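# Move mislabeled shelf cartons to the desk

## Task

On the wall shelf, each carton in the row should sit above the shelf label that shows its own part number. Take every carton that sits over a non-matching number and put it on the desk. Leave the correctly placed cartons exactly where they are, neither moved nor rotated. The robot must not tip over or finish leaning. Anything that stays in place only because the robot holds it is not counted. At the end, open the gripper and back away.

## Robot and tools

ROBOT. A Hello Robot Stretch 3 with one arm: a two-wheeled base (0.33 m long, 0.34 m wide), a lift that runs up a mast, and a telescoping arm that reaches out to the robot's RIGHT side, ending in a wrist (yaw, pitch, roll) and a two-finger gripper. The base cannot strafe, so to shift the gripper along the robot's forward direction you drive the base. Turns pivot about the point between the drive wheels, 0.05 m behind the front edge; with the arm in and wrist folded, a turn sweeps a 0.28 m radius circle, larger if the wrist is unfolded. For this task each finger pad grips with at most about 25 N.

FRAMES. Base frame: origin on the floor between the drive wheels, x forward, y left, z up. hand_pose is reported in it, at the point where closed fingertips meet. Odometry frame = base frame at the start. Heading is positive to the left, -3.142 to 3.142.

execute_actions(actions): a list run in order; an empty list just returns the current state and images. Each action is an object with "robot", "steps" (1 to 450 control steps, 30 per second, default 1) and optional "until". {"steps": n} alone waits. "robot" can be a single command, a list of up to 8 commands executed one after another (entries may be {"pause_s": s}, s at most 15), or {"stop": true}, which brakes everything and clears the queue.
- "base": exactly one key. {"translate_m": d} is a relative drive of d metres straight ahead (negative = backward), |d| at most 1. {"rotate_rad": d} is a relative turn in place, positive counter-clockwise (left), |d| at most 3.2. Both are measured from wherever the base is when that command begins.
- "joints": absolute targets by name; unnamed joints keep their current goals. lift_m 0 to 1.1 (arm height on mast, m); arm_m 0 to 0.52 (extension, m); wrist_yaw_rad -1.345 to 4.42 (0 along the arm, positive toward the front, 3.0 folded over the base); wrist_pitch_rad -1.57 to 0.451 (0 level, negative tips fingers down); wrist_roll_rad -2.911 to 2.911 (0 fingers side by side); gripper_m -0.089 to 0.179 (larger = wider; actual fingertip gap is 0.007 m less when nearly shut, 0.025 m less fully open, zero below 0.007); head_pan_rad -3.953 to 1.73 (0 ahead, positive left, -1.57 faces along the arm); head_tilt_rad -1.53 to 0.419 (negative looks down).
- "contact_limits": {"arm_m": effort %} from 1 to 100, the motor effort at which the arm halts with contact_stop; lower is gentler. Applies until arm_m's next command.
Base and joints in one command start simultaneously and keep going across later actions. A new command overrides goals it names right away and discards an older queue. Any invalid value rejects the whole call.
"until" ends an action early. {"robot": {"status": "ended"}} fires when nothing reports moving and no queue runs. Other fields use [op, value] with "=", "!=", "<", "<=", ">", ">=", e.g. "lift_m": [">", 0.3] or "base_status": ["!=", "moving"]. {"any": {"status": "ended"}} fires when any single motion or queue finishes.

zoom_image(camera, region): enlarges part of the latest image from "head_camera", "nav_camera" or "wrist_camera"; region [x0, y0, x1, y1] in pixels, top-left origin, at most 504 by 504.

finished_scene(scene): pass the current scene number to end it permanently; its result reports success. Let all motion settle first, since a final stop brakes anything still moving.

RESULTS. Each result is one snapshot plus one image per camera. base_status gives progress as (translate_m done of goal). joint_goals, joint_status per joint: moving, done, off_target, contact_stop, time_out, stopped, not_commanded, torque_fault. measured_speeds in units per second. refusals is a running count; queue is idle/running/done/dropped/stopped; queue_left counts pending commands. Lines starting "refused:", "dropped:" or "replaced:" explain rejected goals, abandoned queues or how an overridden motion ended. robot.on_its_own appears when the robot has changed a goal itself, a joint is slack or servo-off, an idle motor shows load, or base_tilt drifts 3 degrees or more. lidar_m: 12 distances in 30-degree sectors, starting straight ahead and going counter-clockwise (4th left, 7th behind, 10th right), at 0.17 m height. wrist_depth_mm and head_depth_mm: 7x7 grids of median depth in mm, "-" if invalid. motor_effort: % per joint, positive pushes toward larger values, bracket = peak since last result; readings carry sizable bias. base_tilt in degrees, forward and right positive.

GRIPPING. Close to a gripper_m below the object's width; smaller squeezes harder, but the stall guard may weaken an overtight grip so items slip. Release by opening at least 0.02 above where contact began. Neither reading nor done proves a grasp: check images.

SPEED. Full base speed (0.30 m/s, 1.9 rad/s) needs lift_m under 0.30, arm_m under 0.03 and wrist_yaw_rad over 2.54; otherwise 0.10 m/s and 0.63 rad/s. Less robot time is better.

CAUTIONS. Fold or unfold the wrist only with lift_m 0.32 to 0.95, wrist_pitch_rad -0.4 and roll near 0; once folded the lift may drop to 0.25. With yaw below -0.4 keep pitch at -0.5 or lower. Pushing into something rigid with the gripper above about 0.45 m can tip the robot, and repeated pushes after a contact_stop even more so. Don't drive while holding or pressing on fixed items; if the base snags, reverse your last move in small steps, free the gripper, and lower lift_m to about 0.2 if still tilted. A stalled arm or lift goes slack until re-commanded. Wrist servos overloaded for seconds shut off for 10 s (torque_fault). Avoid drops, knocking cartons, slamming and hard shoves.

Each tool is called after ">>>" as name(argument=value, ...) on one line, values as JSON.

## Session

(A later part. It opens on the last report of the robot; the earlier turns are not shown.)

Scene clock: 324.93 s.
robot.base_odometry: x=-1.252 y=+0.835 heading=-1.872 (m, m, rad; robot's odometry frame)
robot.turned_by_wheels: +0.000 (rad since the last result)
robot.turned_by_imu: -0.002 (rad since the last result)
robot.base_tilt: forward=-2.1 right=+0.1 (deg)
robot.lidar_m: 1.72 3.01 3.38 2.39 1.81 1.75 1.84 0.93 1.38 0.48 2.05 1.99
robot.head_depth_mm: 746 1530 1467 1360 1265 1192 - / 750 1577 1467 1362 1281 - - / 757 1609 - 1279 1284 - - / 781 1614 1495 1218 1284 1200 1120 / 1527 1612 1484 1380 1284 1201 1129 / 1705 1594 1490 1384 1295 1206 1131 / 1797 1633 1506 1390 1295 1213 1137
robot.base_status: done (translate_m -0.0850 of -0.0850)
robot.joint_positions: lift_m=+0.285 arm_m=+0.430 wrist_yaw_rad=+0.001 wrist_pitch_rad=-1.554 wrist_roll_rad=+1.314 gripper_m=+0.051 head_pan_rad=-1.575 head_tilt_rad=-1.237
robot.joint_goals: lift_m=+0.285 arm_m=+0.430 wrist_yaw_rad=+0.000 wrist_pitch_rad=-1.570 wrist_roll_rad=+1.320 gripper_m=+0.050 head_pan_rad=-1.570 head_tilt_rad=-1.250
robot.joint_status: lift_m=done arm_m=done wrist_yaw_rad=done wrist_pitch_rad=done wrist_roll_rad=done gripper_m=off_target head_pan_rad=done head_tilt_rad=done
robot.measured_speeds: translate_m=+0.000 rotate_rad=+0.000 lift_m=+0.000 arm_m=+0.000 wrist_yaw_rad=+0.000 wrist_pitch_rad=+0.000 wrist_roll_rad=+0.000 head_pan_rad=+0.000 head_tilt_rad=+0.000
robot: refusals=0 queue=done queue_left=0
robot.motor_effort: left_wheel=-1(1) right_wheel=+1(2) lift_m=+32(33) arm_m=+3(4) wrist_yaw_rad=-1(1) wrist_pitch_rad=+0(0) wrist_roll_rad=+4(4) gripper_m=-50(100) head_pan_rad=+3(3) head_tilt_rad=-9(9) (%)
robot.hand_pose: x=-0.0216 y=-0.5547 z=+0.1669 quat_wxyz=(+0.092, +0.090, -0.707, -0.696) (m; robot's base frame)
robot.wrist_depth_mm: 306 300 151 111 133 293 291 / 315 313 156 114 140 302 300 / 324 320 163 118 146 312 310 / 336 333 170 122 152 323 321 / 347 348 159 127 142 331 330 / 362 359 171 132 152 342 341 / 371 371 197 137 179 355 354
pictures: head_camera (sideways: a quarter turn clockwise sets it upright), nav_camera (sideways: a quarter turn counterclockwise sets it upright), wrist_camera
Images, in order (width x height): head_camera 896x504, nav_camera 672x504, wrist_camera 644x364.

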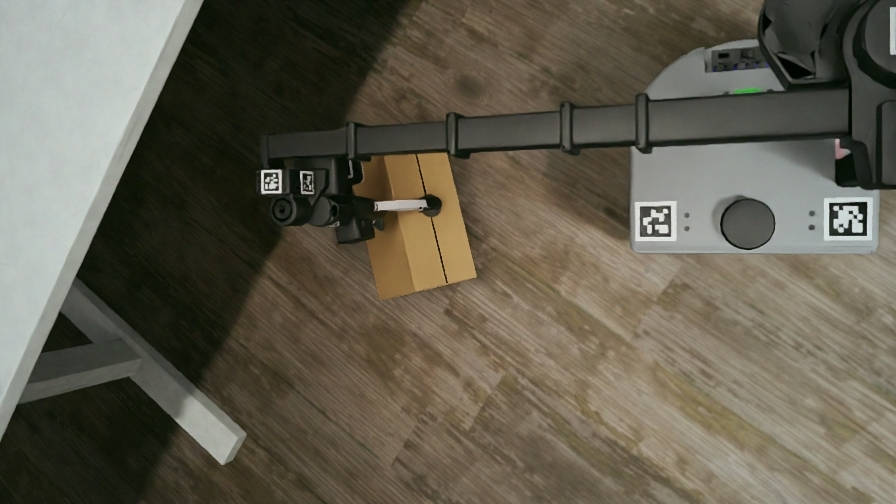

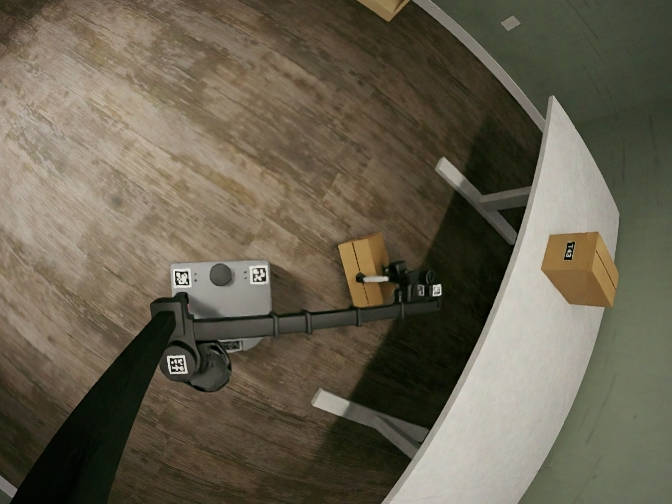

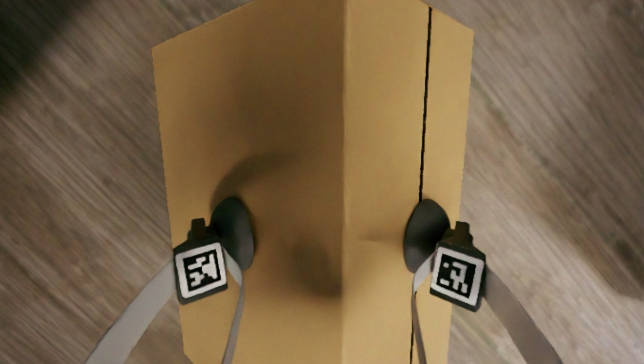

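Near balance; push further.

>>> execute_actions(actions=[{"robot":[{"joints":{"arm_m":0.51}},{"pause_s":0.5},{"joints":{"lift_m":0.42,"gripper_m":0.16}}],"steps":250,"until":{"robot":{"status":"ended"}}},{"steps":15}])

Scene clock: 330.83 s.
robot.base_odometry: x=-1.252 y=+0.835 heading=-1.872 (m, m, rad; robot's odometry frame)
robot.turned_by_wheels: +0.000 (rad since the last result)
robot.turned_by_imu: -0.002 (rad since the last result)
robot.base_tilt: forward=-2.1 right=+0.1 (deg)
robot.lidar_m: 1.72 2.99 3.37 2.39 1.81 1.75 1.84 0.93 1.38 1.33 2.04 1.99
robot.head_depth_mm: 745 1533 1462 1361 1266 1191 - / 749 1561 1480 1366 1274 - - / 758 - 1475 1279 1279 - - / 783 1620 1479 1280 1280 1198 1118 / 1529 1615 1495 1383 1283 1205 1127 / 1709 1604 1496 1385 1287 1210 1131 / 1784 1625 1497 1389 1293 1210 1137
robot.base_status: done (translate_m -0.0850 of -0.0850)
robot.joint_positions: lift_m=+0.420 arm_m=+0.510 wrist_yaw_rad=+0.001 wrist_pitch_rad=-1.552 wrist_roll_rad=+1.314 gripper_m=+0.160 head_pan_rad=-1.575 head_tilt_rad=-1.237
robot.joint_goals: lift_m=+0.420 arm_m=+0.510 wrist_yaw_rad=+0.000 wrist_pitch_rad=-1.570 wrist_roll_rad=+1.320 gripper_m=+0.160 head_pan_rad=-1.570 head_tilt_rad=-1.250
robot.joint_status: lift_m=done arm_m=done wrist_yaw_rad=done wrist_pitch_rad=done wrist_roll_rad=done gripper_m=done head_pan_rad=done head_tilt_rad=done
robot.measured_speeds: translate_m=+0.000 rotate_rad=+0.000 lift_m=+0.000 arm_m=+0.000 wrist_yaw_rad=+0.000 wrist_pitch_rad=+0.000 wrist_roll_rad=+0.000 head_pan_rad=+0.000 head_tilt_rad=+0.000
robot: refusals=0 queue=done queue_left=0
robot.motor_effort: left_wheel=-1(1) right_wheel=+1(1) lift_m=+33(36) arm_m=+3(3) wrist_yaw_rad=-1(0) wrist_pitch_rad=-1(1) wrist_roll_rad=+3(3) gripper_m=+1(100) head_pan_rad=+3(3) head_tilt_rad=-8(8) (%)
robot.hand_pose: x=-0.0216 y=-0.6352 z=+0.3019 quat_wxyz=(+0.092, +0.090, -0.708, -0.695) (m; robot's base frame)
robot.wrist_depth_mm: 431 430 426 426 412 415 417 / 448 446 440 434 322 428 426 / 463 457 452 334 327 442 437 / 479 471 469 345 338 458 454 / 500 491 487 355 351 471 471 / 509 516 501 497 366 490 483 / 533 524 520 516 516 511 505
pictures: head_camera (sideways: a quarter turn clockwise sets it upright), nav_camera (sideways: a quarter turn counterclockwise sets it upright), wrist_camera
Images, in order (width x height): head_camera 896x504, nav_camera 672x504, wrist_camera 644x364.

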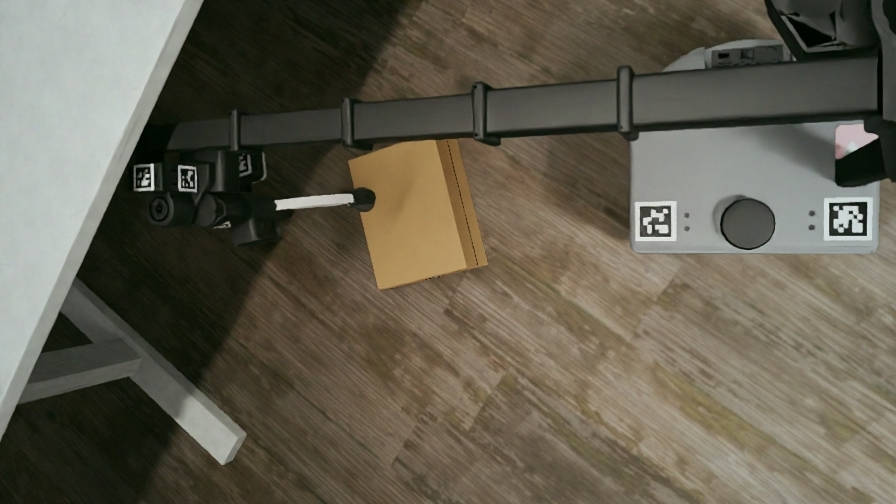

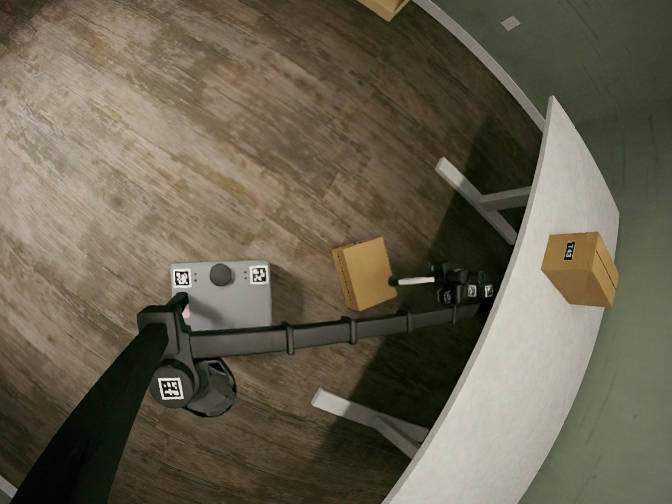

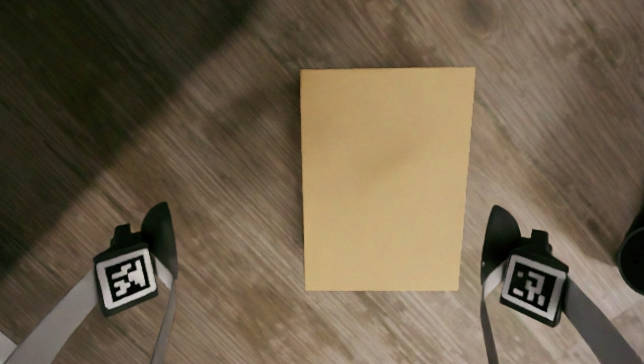

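>>> execute_actions(actions=[{"robot":[{"joints":{"gripper_m":0.179,"arm_m":0.475}},{"joints":{"lift_m":0.18}}],"steps":300,"until":{"robot":{"status":"ended"}}},{"robot":{"joints":{"arm_m":0.415,"lift_m":0.21}},"steps":60}])

Scene clock: 336.23 s.
robot.base_odometry: x=-1.252 y=+0.835 heading=-1.872 (m, m, rad; robot's odometry frame)
robot.turned_by_wheels: +0.000 (rad since the last result)
robot.turned_by_imu: -0.009 (rad since the last result)
robot.base_tilt: forward=-2.2 right=+0.1 (deg)
robot.lidar_m: 1.72 2.98 3.38 2.40 1.81 1.75 1.84 0.93 1.38 1.32 2.05 1.61
robot.head_depth_mm: 747 1535 1466 1356 1267 1195 - / 752 1579 1467 1363 1272 - - / 758 1600 1515 1278 1280 - - / 783 1608 1491 1267 1284 1199 1117 / 1614 1613 1496 1381 1287 1200 1126 / 1536 1604 1499 1383 1291 1208 1132 / 1792 1637 1501 1392 1295 1207 1135
robot.base_status: done (translate_m -0.0850 of -0.0850)
robot.joint_positions: lift_m=+0.240 arm_m=+0.415 wrist_yaw_rad=+0.002 wrist_pitch_rad=-1.549 wrist_roll_rad=+1.313 gripper_m=+0.179 head_pan_rad=-1.575 head_tilt_rad=-1.237
robot.joint_goals: lift_m=+0.240 arm_m=+0.415 wrist_yaw_rad=+0.000 wrist_pitch_rad=-1.570 wrist_roll_rad=+1.320 gripper_m=+0.179 head_pan_rad=-1.570 head_tilt_rad=-1.250
robot.joint_status: lift_m=contact_stop arm_m=done wrist_yaw_rad=done wrist_pitch_rad=done wrist_roll_rad=done gripper_m=done head_pan_rad=done head_tilt_rad=done
robot.measured_speeds: translate_m=+0.000 rotate_rad=+0.000 lift_m=+0.000 arm_m=+0.000 wrist_yaw_rad=+0.000 wrist_pitch_rad=+0.000 wrist_roll_rad=+0.000 head_pan_rad=+0.000 head_tilt_rad=+0.000
robot: refusals=0 queue=dropped queue_left=0
robot.on_its_own: lift_m is slack since a contact_stop, until your next command for it (your +0.210 is given up)
robot.motor_effort: left_wheel=+0(6) right_wheel=+0(10) lift_m=+30(34) arm_m=-2(5) wrist_yaw_rad=-2(9) wrist_pitch_rad=-2(3) wrist_roll_rad=+4(5) gripper_m=+0(100) head_pan_rad=+4(4) head_tilt_rad=-8(8) (%)
robot.hand_pose: x=-0.0216 y=-0.5415 z=+0.1223 quat_wxyz=(+0.093, +0.090, -0.709, -0.694) (m; robot's base frame)
robot.wrist_depth_mm: 264 149 147 145 144 145 251 / 272 267 151 150 149 149 256 / 282 276 156 155 153 265 267 / 290 285 162 160 158 272 273 / 301 170 167 165 164 223 283 / 311 176 173 172 169 171 290 / 326 320 179 177 176 307 306
pictures: head_camera (sideways: a quarter turn clockwise sets it upright), nav_camera (sideways: a quarter turn counterclockwise sets it upright), wrist_camera
replaced: robot.lift_m: its motion had ended contact_stop
Images, in order (width x height): head_camera 896x504, nav_camera 672x504, wrist_camera 644x364.

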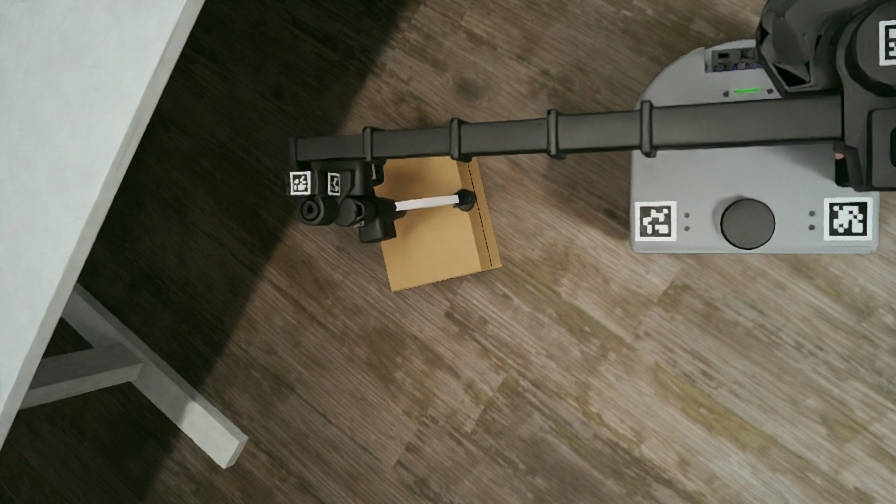

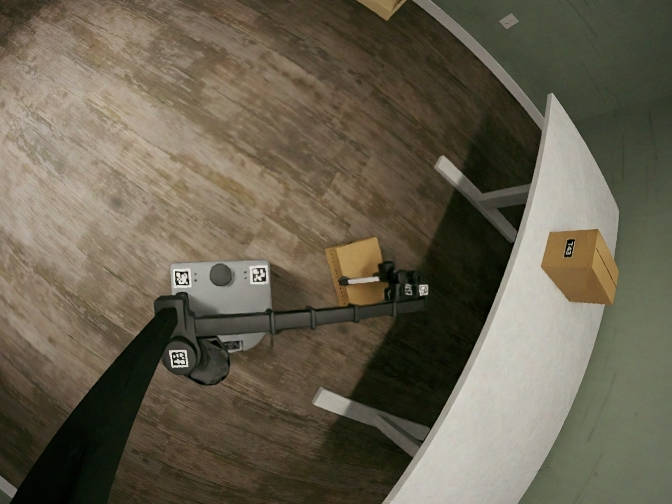

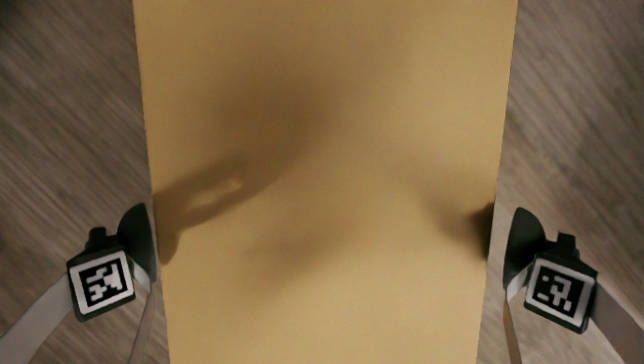

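>>> execute_actions(actions=[{"robot":[{"joints":{"lift_m":0.27,"gripper_m":0.179}},{"joints":{"lift_m":0.17}}],"steps":200,"until":{"robot":{"status":"ended"}}}])

Scene clock: 338.67 s.
robot.base_odometry: x=-1.252 y=+0.835 heading=-1.872 (m, m, rad; robot's odometry frame)
robot.turned_by_wheels: +0.000 (rad since the last result)
robot.turned_by_imu: -0.001 (rad since the last result)
robot.base_tilt: forward=-2.3 right=-0.2 (deg)
robot.lidar_m: 1.72 2.98 3.38 2.41 1.81 1.75 1.84 0.93 1.38 1.33 2.05 1.61
robot.head_depth_mm: 753 1539 1463 1363 1266 1193 - / 757 1570 1472 1366 1273 - - / 765 1612 1528 1277 1286 - - / 786 1625 1491 1272 1282 1196 1117 / 1545 1623 1496 1384 1287 1204 1130 / 1529 1607 1498 1387 1295 1208 1134 / 1818 1641 1512 1398 1294 1213 1140
robot.base_status: done (translate_m -0.0850 of -0.0850)
robot.joint_positions: lift_m=+0.218 arm_m=+0.415 wrist_yaw_rad=+0.002 wrist_pitch_rad=-1.544 wrist_roll_rad=+1.313 gripper_m=+0.179 head_pan_rad=-1.575 head_tilt_rad=-1.237
robot.joint_goals: lift_m=+0.218 arm_m=+0.415 wrist_yaw_rad=+0.000 wrist_pitch_rad=-1.570 wrist_roll_rad=+1.320 gripper_m=+0.179 head_pan_rad=-1.570 head_tilt_rad=-1.250
robot.joint_status: lift_m=contact_stop arm_m=done wrist_yaw_rad=done wrist_pitch_rad=done wrist_roll_rad=done gripper_m=done head_pan_rad=done head_tilt_rad=done
robot.measured_speeds: translate_m=+0.000 rotate_rad=+0.000 lift_m=+0.000 arm_m=+0.000 wrist_yaw_rad=+0.000 wrist_pitch_rad=+0.072 wrist_roll_rad=+0.000 head_pan_rad=+0.000 head_tilt_rad=+0.000
robot: refusals=0 queue=dropped queue_left=0
robot.on_its_own: lift_m is slack since a contact_stop, until your next command for it (your +0.170 is given up)
robot.motor_effort: left_wheel=-4(4) right_wheel=+0(0) lift_m=+4(34) arm_m=-2(2) wrist_yaw_rad=-2(1) wrist_pitch_rad=-4(6) wrist_roll_rad=+4(4) gripper_m=-4(5) head_pan_rad=+4(4) head_tilt_rad=-8(8) (%)
robot.hand_pose: x=-0.0216 y=-0.5427 z=+0.0996 quat_wxyz=(+0.093, +0.090, -0.710, -0.692) (m; robot's base frame)
robot.wrist_depth_mm: 251 134 132 129 128 126 232 / 259 138 135 134 132 131 239 / 267 143 141 138 136 135 245 / 279 149 145 143 141 140 254 / 286 153 150 148 146 144 262 / - 158 156 154 151 149 270 / 312 304 162 159 156 219 284
pictures: head_camera (sideways: a quarter turn clockwise sets it upright), nav_camera (sideways: a quarter turn counterclockwise sets it upright), wrist_camera
Images, in order (width x height): head_camera 896x504, nav_camera 672x504, wrist_camera 644x364.

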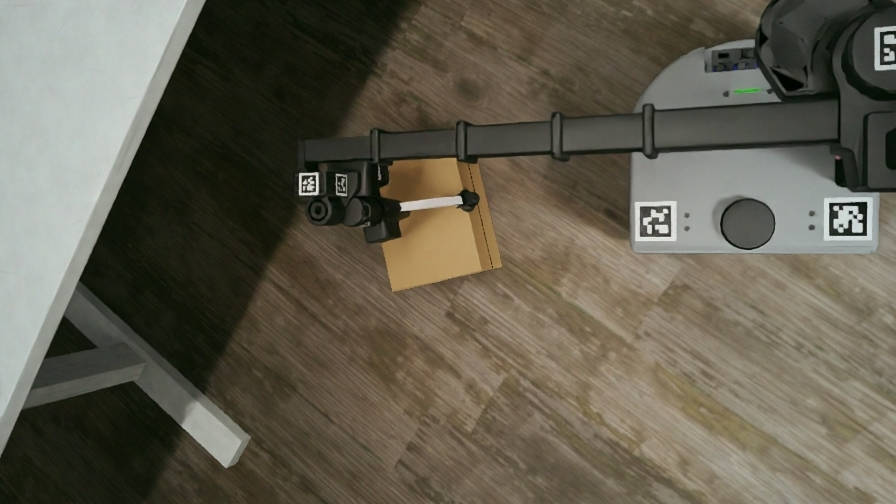

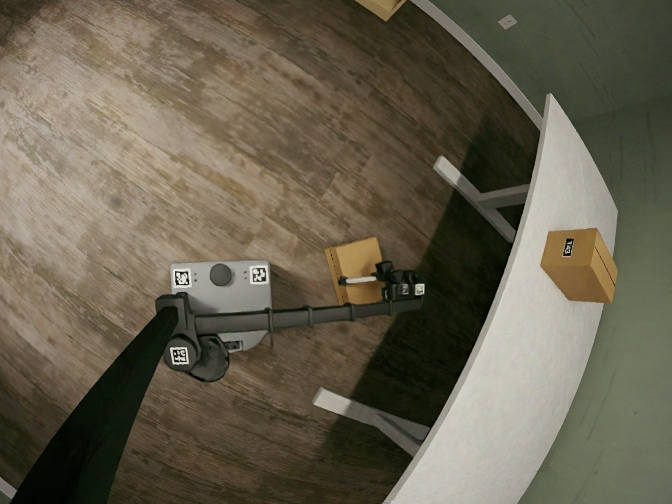

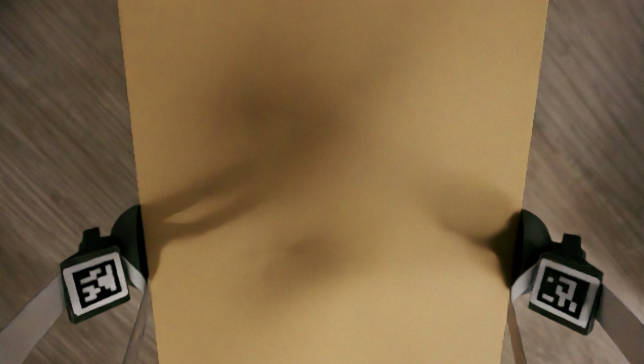

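>>> execute_actions(actions=[{"robot":{"joints":{"lift_m":0.17}},"steps":90,"until":{"robot":{"status":"ended"}}},{"robot":{"joints":{"lift_m":0.17}},"steps":90,"until":{"robot":{"status":"ended"}}}])

Scene clock: 339.07 s.
robot.base_odometry: x=-1.252 y=+0.835 heading=-1.872 (m, m, rad; robot's odometry frame)
robot.turned_by_wheels: +0.000 (rad since the last result)
robot.turned_by_imu: +0.000 (rad since the last result)
robot.base_tilt: forward=-2.2 right=-0.1 (deg)
robot.lidar_m: 1.73 2.97 3.38 2.41 1.82 1.74 1.84 0.93 1.38 1.33 2.05 1.61
robot.head_depth_mm: 750 1540 1470 1357 1267 1193 - / 754 1561 1477 1361 1267 - - / 760 1612 1517 1274 1286 - - / 784 1613 1493 1268 1284 1198 1117 / 1579 1626 1493 1379 1289 1199 1131 / 1532 1614 1504 1394 1288 1207 1128 / 1802 1638 1511 1389 1300 1215 1136
robot.base_status: done (translate_m -0.0850 of -0.0850)
robot.joint_positions: lift_m=+0.220 arm_m=+0.415 wrist_yaw_rad=+0.002 wrist_pitch_rad=-1.543 wrist_roll_rad=+1.313 gripper_m=+0.179 head_pan_rad=-1.575 head_tilt_rad=-1.237
robot.joint_goals: lift_m=+0.220 arm_m=+0.415 wrist_yaw_rad=+0.000 wrist_pitch_rad=-1.570 wrist_roll_rad=+1.320 gripper_m=+0.179 head_pan_rad=-1.570 head_tilt_rad=-1.250
robot.joint_status: lift_m=contact_stop arm_m=done wrist_yaw_rad=done wrist_pitch_rad=done wrist_roll_rad=done gripper_m=done head_pan_rad=done head_tilt_rad=done
robot.measured_speeds: translate_m=+0.000 rotate_rad=+0.000 lift_m=+0.013 arm_m=+0.000 wrist_yaw_rad=+0.000 wrist_pitch_rad=+0.000 wrist_roll_rad=+0.000 head_pan_rad=+0.000 head_tilt_rad=+0.000
robot: refusals=0 queue=dropped queue_left=0
robot.on_its_own: lift_m is slack since a contact_stop, until your next command for it (your +0.170 is given up)
robot.motor_effort: left_wheel=+2(5) right_wheel=+0(6) lift_m=+10(17) arm_m=-2(2) wrist_yaw_rad=-2(2) wrist_pitch_rad=-3(4) wrist_roll_rad=+4(4) gripper_m=-4(5) head_pan_rad=+4(4) head_tilt_rad=-8(8) (%)
robot.hand_pose: x=-0.0216 y=-0.5429 z=+0.1021 quat_wxyz=(+0.093, +0.090, -0.710, -0.692) (m; robot's base frame)
robot.wrist_depth_mm: 251 135 133 131 129 128 234 / 261 140 137 135 133 132 239 / 268 145 142 139 138 136 249 / 277 271 146 144 142 141 258 / 288 154 151 149 147 145 263 / - 159 156 154 152 150 270 / 311 306 163 160 158 282 286
pictures: head_camera (sideways: a quarter turn clockwise sets it upright), nav_camera (sideways: a quarter turn counterclockwise sets it upright), wrist_camera
replaced: robot.lift_m: its motion had ended contact_stop
Images, in order (width x height): head_camera 896x504, nav_camera 672x504, wrist_camera 644x364.

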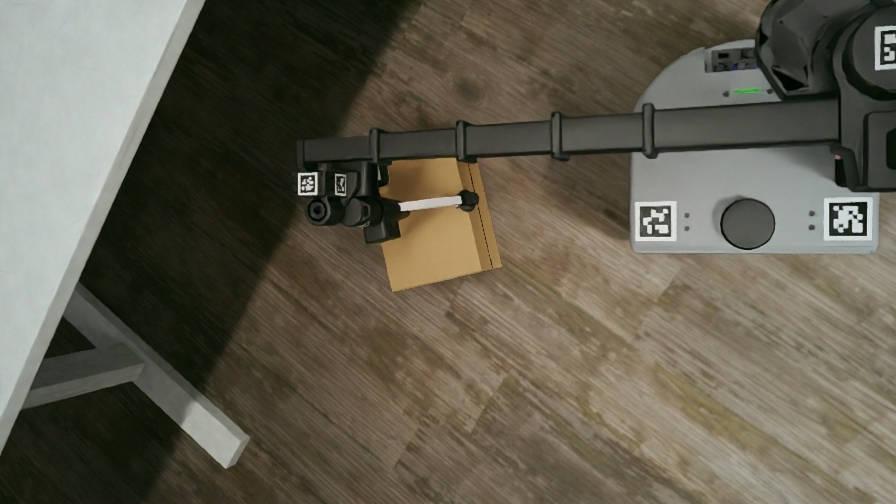

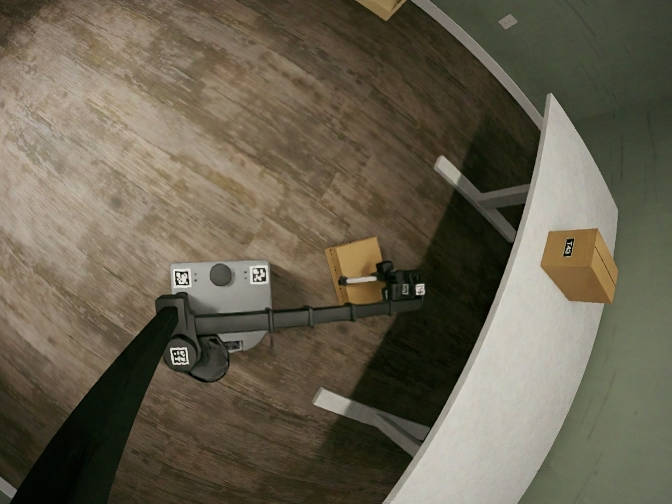

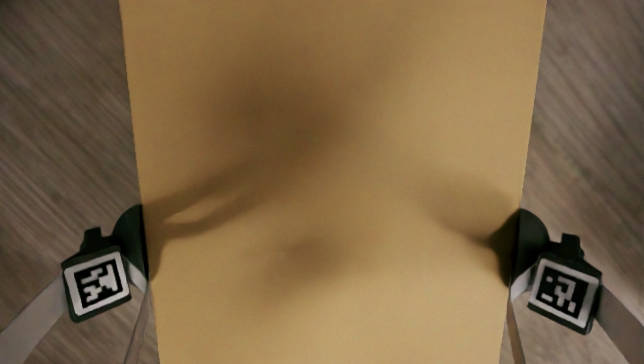

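Try gripping here.

>>> execute_actions(actions=[{"robot":[{"joints":{"gripper_m":0.1}},{"pause_s":1},{"joints":{"lift_m":0.3}}],"steps":200,"until":{"robot":{"status":"ended"}}}])

Scene clock: 342.60 s.
robot.base_odometry: x=-1.252 y=+0.835 heading=-1.872 (m, m, rad; robot's odometry frame)
robot.turned_by_wheels: +0.000 (rad since the last result)
robot.turned_by_imu: -0.001 (rad since the last result)
robot.base_tilt: forward=-2.1 right=+0.1 (deg)
robot.lidar_m: 1.73 2.98 3.38 2.40 1.81 1.75 1.84 0.93 1.38 1.33 2.04 1.61
robot.head_depth_mm: 747 1534 1458 1363 1263 1193 - / 749 1572 1469 1363 1268 - - / 755 1605 - 1295 1276 - - / 779 1610 1482 1268 1280 1199 1115 / 1604 1615 1489 1387 1288 1202 1125 / 1527 1606 1489 1384 1292 1205 1136 / 1795 1632 1502 1388 1297 1213 1137
robot.base_status: done (translate_m -0.0850 of -0.0850)
robot.joint_positions: lift_m=+0.300 arm_m=+0.415 wrist_yaw_rad=+0.002 wrist_pitch_rad=-1.552 wrist_roll_rad=+1.313 gripper_m=+0.100 head_pan_rad=-1.575 head_tilt_rad=-1.237
robot.joint_goals: lift_m=+0.300 arm_m=+0.415 wrist_yaw_rad=+0.000 wrist_pitch_rad=-1.570 wrist_roll_rad=+1.320 gripper_m=+0.100 head_pan_rad=-1.570 head_tilt_rad=-1.250
robot.joint_status: lift_m=done arm_m=done wrist_yaw_rad=done wrist_pitch_rad=done wrist_roll_rad=done gripper_m=off_target head_pan_rad=done head_tilt_rad=done
robot.measured_speeds: translate_m=+0.000 rotate_rad=+0.000 lift_m=+0.000 arm_m=+0.000 wrist_yaw_rad=+0.000 wrist_pitch_rad=+0.000 wrist_roll_rad=+0.000 head_pan_rad=+0.000 head_tilt_rad=+0.000
robot: refusals=0 queue=done queue_left=0
robot.motor_effort: left_wheel=+0(4) right_wheel=+1(5) lift_m=+34(34) arm_m=-1(2) wrist_yaw_rad=-2(2) wrist_pitch_rad=-1(4) wrist_roll_rad=+4(4) gripper_m=+0(100) head_pan_rad=+3(3) head_tilt_rad=-9(8) (%)
robot.hand_pose: x=-0.0216 y=-0.5407 z=+0.1819 quat_wxyz=(+0.093, +0.090, -0.708, -0.695) (m; robot's base frame)
robot.wrist_depth_mm: 320 315 205 205 305 307 305 / 328 325 209 207 208 317 316 / 342 336 216 213 214 326 322 / 353 350 224 221 222 337 333 / 364 363 229 228 227 349 347 / 379 378 240 236 237 358 360 / 391 390 249 244 372 373 369
pictures: head_camera (sideways: a quarter turn clockwise sets it upright), nav_camera (sideways: a quarter turn counterclockwise sets it upright), wrist_camera
Images, in order (width x height): head_camera 896x504, nav_camera 672x504, wrist_camera 644x364.

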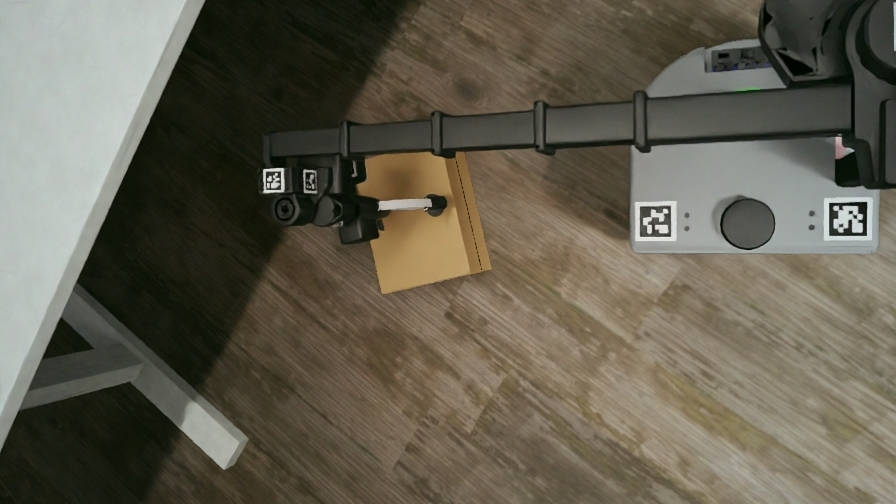

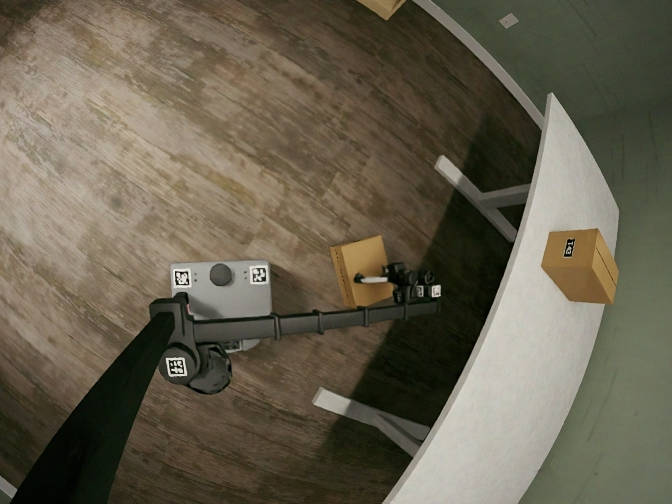

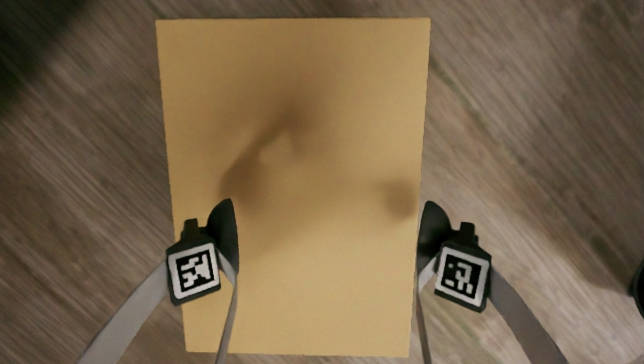

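>>> execute_actions(actions=[{"robot":[{"joints":{"gripper_m":0.179,"arm_m":0.455}},{"joints":{"lift_m":0.19}}],"steps":200,"until":{"robot":{"status":"ended"}}},{"robot":{"joints":{"lift_m":0.21,"arm_m":0.395}},"steps":100,"until":{"robot":{"status":"ended"}}}])

Scene clock: 348.03 s.
robot.base_odometry: x=-1.252 y=+0.835 heading=-1.872 (m, m, rad; robot's odometry frame)
robot.turned_by_wheels: +0.000 (rad since the last result)
robot.turned_by_imu: -0.010 (rad since the last result)
robot.base_tilt: forward=-2.1 right=+0.1 (deg)
robot.lidar_m: 1.72 2.94 3.37 2.43 1.82 1.75 1.83 0.93 1.38 1.33 1.35 2.00
robot.head_depth_mm: 748 1523 1457 1353 1269 1195 - / 750 1564 1472 1371 1271 - - / 758 1592 1511 1237 1284 - - / 781 1607 1493 1234 1284 1199 1115 / 1629 1614 1487 1376 1286 1203 1124 / 1520 1604 1499 1380 1288 1203 1132 / 1793 1629 1497 1391 1295 1211 1136
robot.base_status: done (translate_m -0.0850 of -0.0850)
robot.joint_positions: lift_m=+0.239 arm_m=+0.395 wrist_yaw_rad=+0.001 wrist_pitch_rad=-1.550 wrist_roll_rad=+1.318 gripper_m=+0.179 head_pan_rad=-1.575 head_tilt_rad=-1.237
robot.joint_goals: lift_m=+0.239 arm_m=+0.395 wrist_yaw_rad=+0.000 wrist_pitch_rad=-1.570 wrist_roll_rad=+1.320 gripper_m=+0.179 head_pan_rad=-1.570 head_tilt_rad=-1.250
robot.joint_status: lift_m=contact_stop arm_m=done wrist_yaw_rad=done wrist_pitch_rad=done wrist_roll_rad=done gripper_m=done head_pan_rad=done head_tilt_rad=done
robot.measured_speeds: translate_m=+0.000 rotate_rad=+0.000 lift_m=+0.000 arm_m=+0.000 wrist_yaw_rad=+0.000 wrist_pitch_rad=+0.000 wrist_roll_rad=+0.000 head_pan_rad=+0.000 head_tilt_rad=+0.000
robot: refusals=0 queue=dropped queue_left=0
robot.on_its_own: lift_m is slack since a contact_stop, until your next command for it (your +0.210 is given up)
robot.motor_effort: left_wheel=+0(5) right_wheel=+0(7) lift_m=+29(33) arm_m=-3(3) wrist_yaw_rad=-1(6) wrist_pitch_rad=-1(2) wrist_roll_rad=+1(4) gripper_m=-1(100) head_pan_rad=+3(3) head_tilt_rad=-8(8) (%)
robot.hand_pose: x=-0.0216 y=-0.5213 z=+0.1212 quat_wxyz=(+0.091, +0.089, -0.708, -0.694) (m; robot's base frame)
robot.wrist_depth_mm: 262 123 125 130 135 141 249 / 269 127 129 134 140 146 256 / 279 272 133 138 144 150 265 / 287 286 137 143 149 156 273 / 300 139 142 148 154 160 282 / 309 143 147 153 159 166 291 / 324 318 151 159 166 239 307
pictures: head_camera (sideways: a quarter turn clockwise sets it upright), nav_camera (sideways: a quarter turn counterclockwise sets it upright), wrist_camera
replaced: robot.lift_m: its motion had ended contact_stop
Images, in order (width x height): head_camera 896x504, nav_camera 672x504, wrist_camera 644x364.

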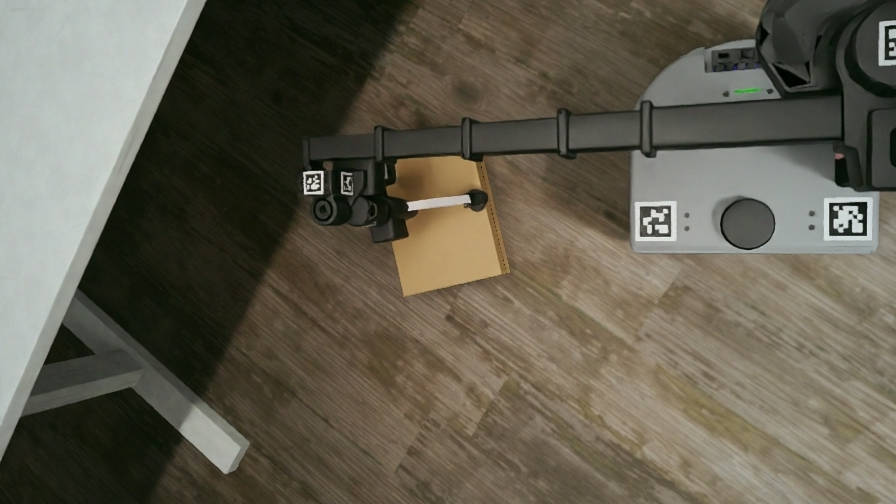

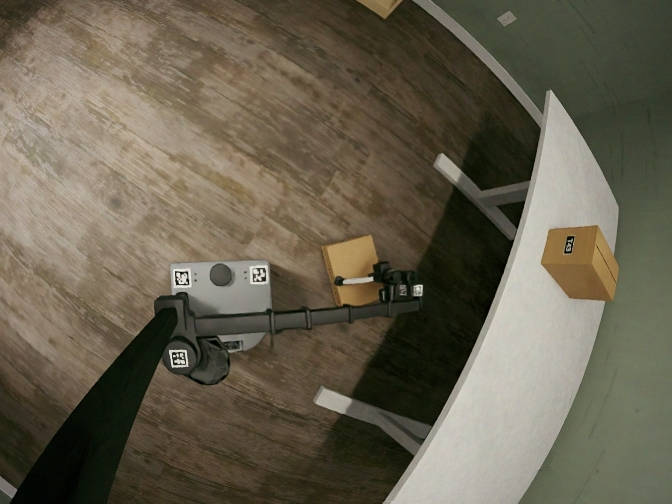

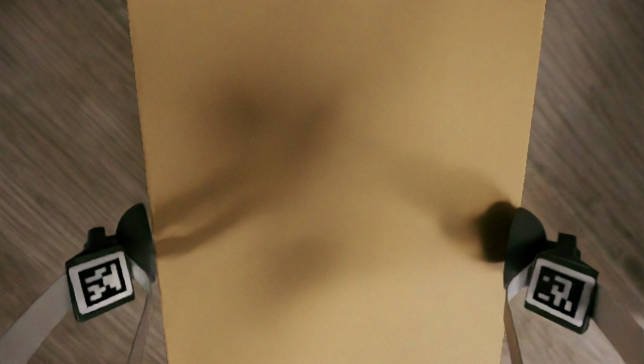

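Slightly tilted inward. Continue.

>>> execute_actions(actions=[{"robot":{"joints":{"lift_m":0.21,"arm_m":0.345}},"steps":100,"until":{"robot":{"status":"ended"}}}])

Scene clock: 349.47 s.
robot.base_odometry: x=-1.252 y=+0.835 heading=-1.872 (m, m, rad; robot's odometry frame)
robot.turned_by_wheels: +0.000 (rad since the last result)
robot.turned_by_imu: +0.000 (rad since the last result)
robot.base_tilt: forward=-2.1 right=+0.1 (deg)
robot.lidar_m: 1.73 2.95 3.38 2.42 1.82 1.74 1.84 0.93 1.37 1.33 1.35 2.00
robot.head_depth_mm: 747 1530 1458 1355 1263 1194 - / 750 1569 1470 1361 1266 - - / 756 1602 1494 1217 1283 - - / 780 1605 1481 1225 1275 1196 1119 / 1635 1620 1485 1378 1282 1200 1129 / 1518 1600 1500 1388 1288 1205 1130 / 1791 1645 1500 1390 1300 1212 1134
robot.base_status: done (translate_m -0.0850 of -0.0850)
robot.joint_positions: lift_m=+0.236 arm_m=+0.345 wrist_yaw_rad=+0.002 wrist_pitch_rad=-1.544 wrist_roll_rad=+1.318 gripper_m=+0.179 head_pan_rad=-1.575 head_tilt_rad=-1.237
robot.joint_goals: lift_m=+0.236 arm_m=+0.345 wrist_yaw_rad=+0.000 wrist_pitch_rad=-1.570 wrist_roll_rad=+1.320 gripper_m=+0.179 head_pan_rad=-1.570 head_tilt_rad=-1.250
robot.joint_status: lift_m=contact_stop arm_m=done wrist_yaw_rad=done wrist_pitch_rad=done wrist_roll_rad=done gripper_m=done head_pan_rad=done head_tilt_rad=done
robot.measured_speeds: translate_m=+0.000 rotate_rad=+0.000 lift_m=+0.000 arm_m=+0.000 wrist_yaw_rad=+0.000 wrist_pitch_rad=+0.000 wrist_roll_rad=+0.000 head_pan_rad=+0.000 head_tilt_rad=+0.000
robot: refusals=0 queue=dropped queue_left=0
robot.on_its_own: lift_m is slack since a contact_stop, until your next command for it (your +0.210 is given up)
robot.motor_effort: left_wheel=+0(2) right_wheel=+0(6) lift_m=+31(31) arm_m=-2(6) wrist_yaw_rad=-2(1) wrist_pitch_rad=-3(8) wrist_roll_rad=+2(2) gripper_m=-2(2) head_pan_rad=+3(3) head_tilt_rad=-8(8) (%)
robot.hand_pose: x=-0.0216 y=-0.4729 z=+0.1176 quat_wxyz=(+0.091, +0.088, -0.711, -0.692) (m; robot's base frame)
robot.wrist_depth_mm: 261 121 123 128 132 137 246 / 271 125 127 131 136 141 252 / 278 129 131 136 141 147 260 / 288 282 135 140 145 152 270 / 296 136 140 145 151 156 276 / 307 142 144 150 156 162 286 / 318 314 149 156 162 170 299
pictures: head_camera (sideways: a quarter turn clockwise sets it upright), nav_camera (sideways: a quarter turn counterclockwise sets it upright), wrist_camera
Images, in order (width x height): head_camera 896x504, nav_camera 672x504, wrist_camera 644x364.

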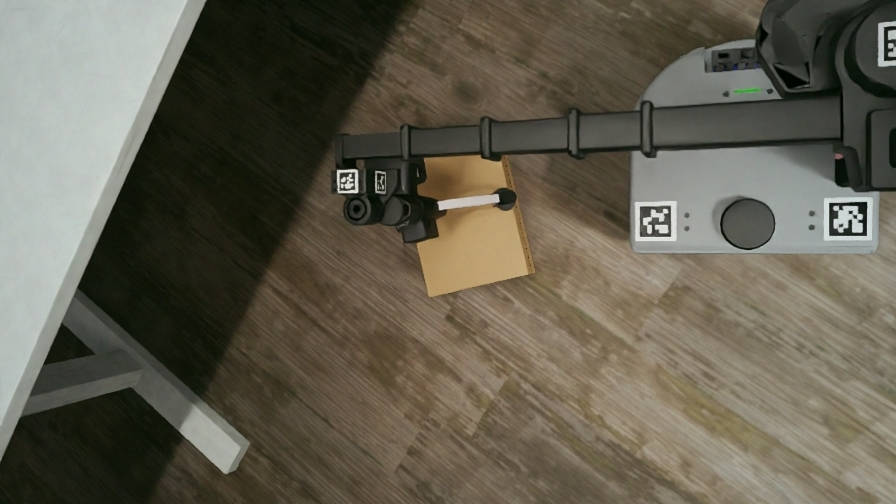

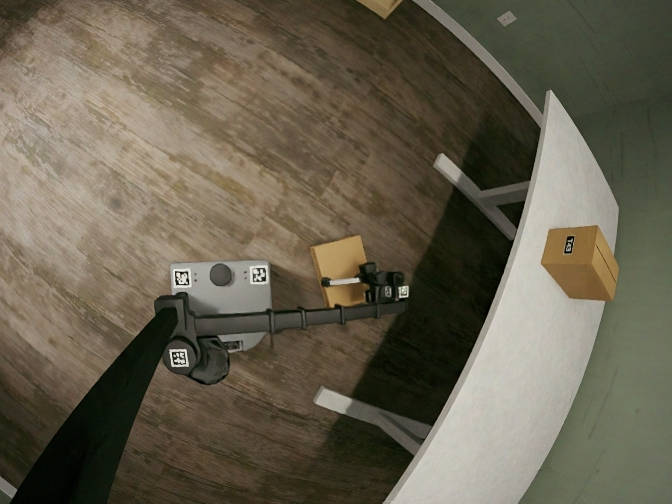

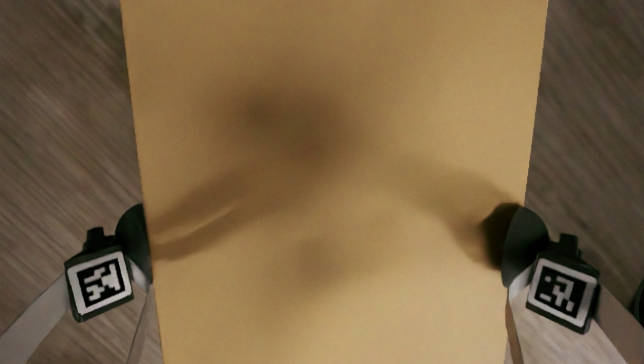

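>>> execute_actions(actions=[{"robot":{"joints":{"wrist_pitch_rad":-1.2,"arm_m":0.29,"lift_m":0.225,"gripper_m":0.15}},"steps":100,"until":{"robot":{"status":"ended"}}}])

Scene clock: 351.13 s.
robot.base_odometry: x=-1.252 y=+0.835 heading=-1.872 (m, m, rad; robot's odometry frame)
robot.turned_by_wheels: +0.000 (rad since the last result)
robot.turned_by_imu: -0.001 (rad since the last result)
robot.base_tilt: forward=-2.2 right=+0.1 (deg)
robot.lidar_m: 1.73 2.94 3.38 2.43 1.82 1.75 1.83 0.93 1.38 0.49 1.35 2.00
robot.head_depth_mm: 747 1527 1463 1355 1269 1194 - / 751 1565 1472 1352 1268 - - / 755 1597 1480 1215 1274 - - / 779 1617 1475 1203 1282 1208 1114 / 1635 1614 1487 1377 1286 1202 1130 / 1507 1600 1494 1382 1284 1204 1131 / 1797 1633 1505 1387 1291 1207 1138
robot.base_status: done (translate_m -0.0850 of -0.0850)
robot.joint_positions: lift_m=+0.249 arm_m=+0.290 wrist_yaw_rad=+0.001 wrist_pitch_rad=-1.245 wrist_roll_rad=+1.315 gripper_m=+0.151 head_pan_rad=-1.575 head_tilt_rad=-1.237
robot.joint_goals: lift_m=+0.249 arm_m=+0.290 wrist_yaw_rad=+0.000 wrist_pitch_rad=-1.200 wrist_roll_rad=+1.320 gripper_m=+0.150 head_pan_rad=-1.570 head_tilt_rad=-1.250
robot.joint_status: lift_m=contact_stop arm_m=done wrist_yaw_rad=done wrist_pitch_rad=done wrist_roll_rad=done gripper_m=done head_pan_rad=done head_tilt_rad=done
robot.measured_speeds: translate_m=+0.000 rotate_rad=+0.000 lift_m=+0.000 arm_m=+0.000 wrist_yaw_rad=+0.000 wrist_pitch_rad=+0.096 wrist_roll_rad=+0.000 head_pan_rad=+0.000 head_tilt_rad=+0.000
robot: refusals=0 queue=dropped queue_left=0
robot.on_its_own: lift_m is slack since a contact_stop, until your next command for it (your +0.225 is given up)
robot.motor_effort: left_wheel=-1(6) right_wheel=+2(12) lift_m=+30(29) arm_m=+0(0) wrist_yaw_rad=-1(2) wrist_pitch_rad=+11(67) wrist_roll_rad=+3(4) gripper_m=-36(100) head_pan_rad=+3(3) head_tilt_rad=-8(8) (%)
robot.hand_pose: x=-0.0215 y=-0.4938 z=+0.1374 quat_wxyz=(+0.104, +0.074, -0.805, -0.579) (m; robot's base frame)
robot.wrist_depth_mm: 396 128 130 135 140 145 224 / 411 365 132 138 143 148 228 / 422 377 134 140 145 151 231 / 439 383 137 143 148 155 235 / 445 137 140 146 152 157 238 / 483 140 142 148 154 160 237 / 466 414 145 151 158 165 249
pictures: head_camera (sideways: a quarter turn clockwise sets it upright), nav_camera (sideways: a quarter turn counterclockwise sets it upright), wrist_camera
Images, in order (width x height): head_camera 896x504, nav_camera 672x504, wrist_camera 644x364.

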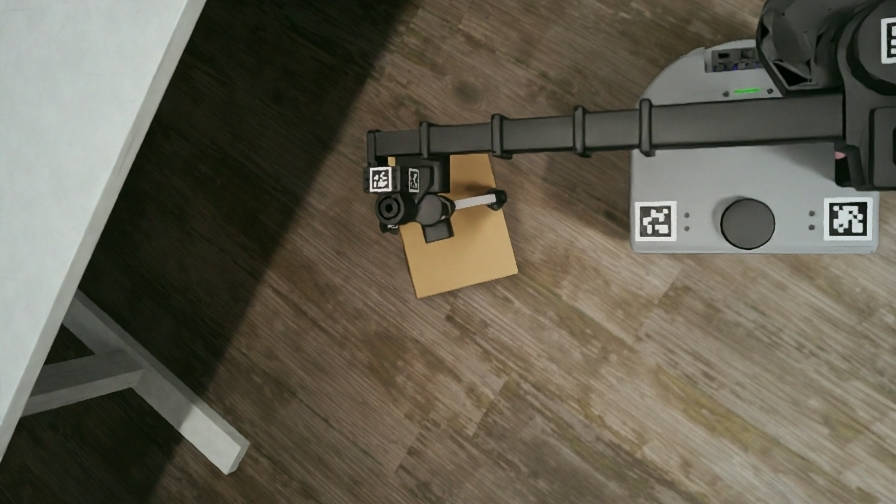

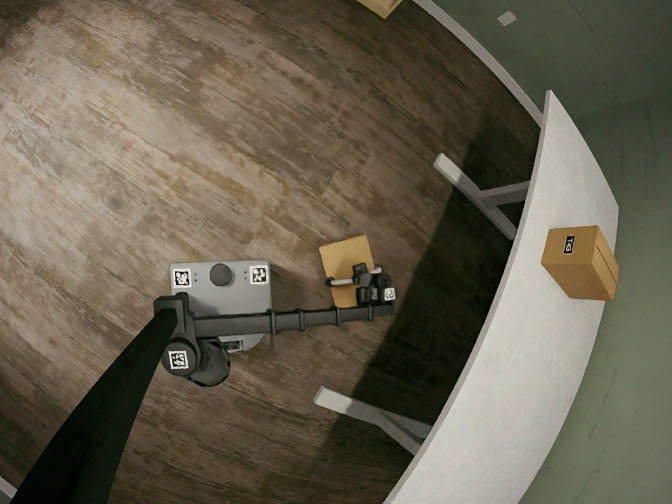

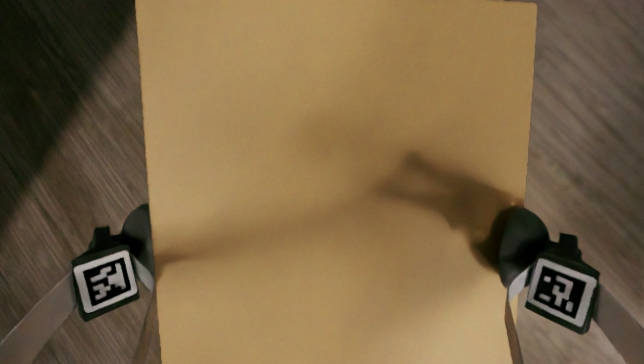

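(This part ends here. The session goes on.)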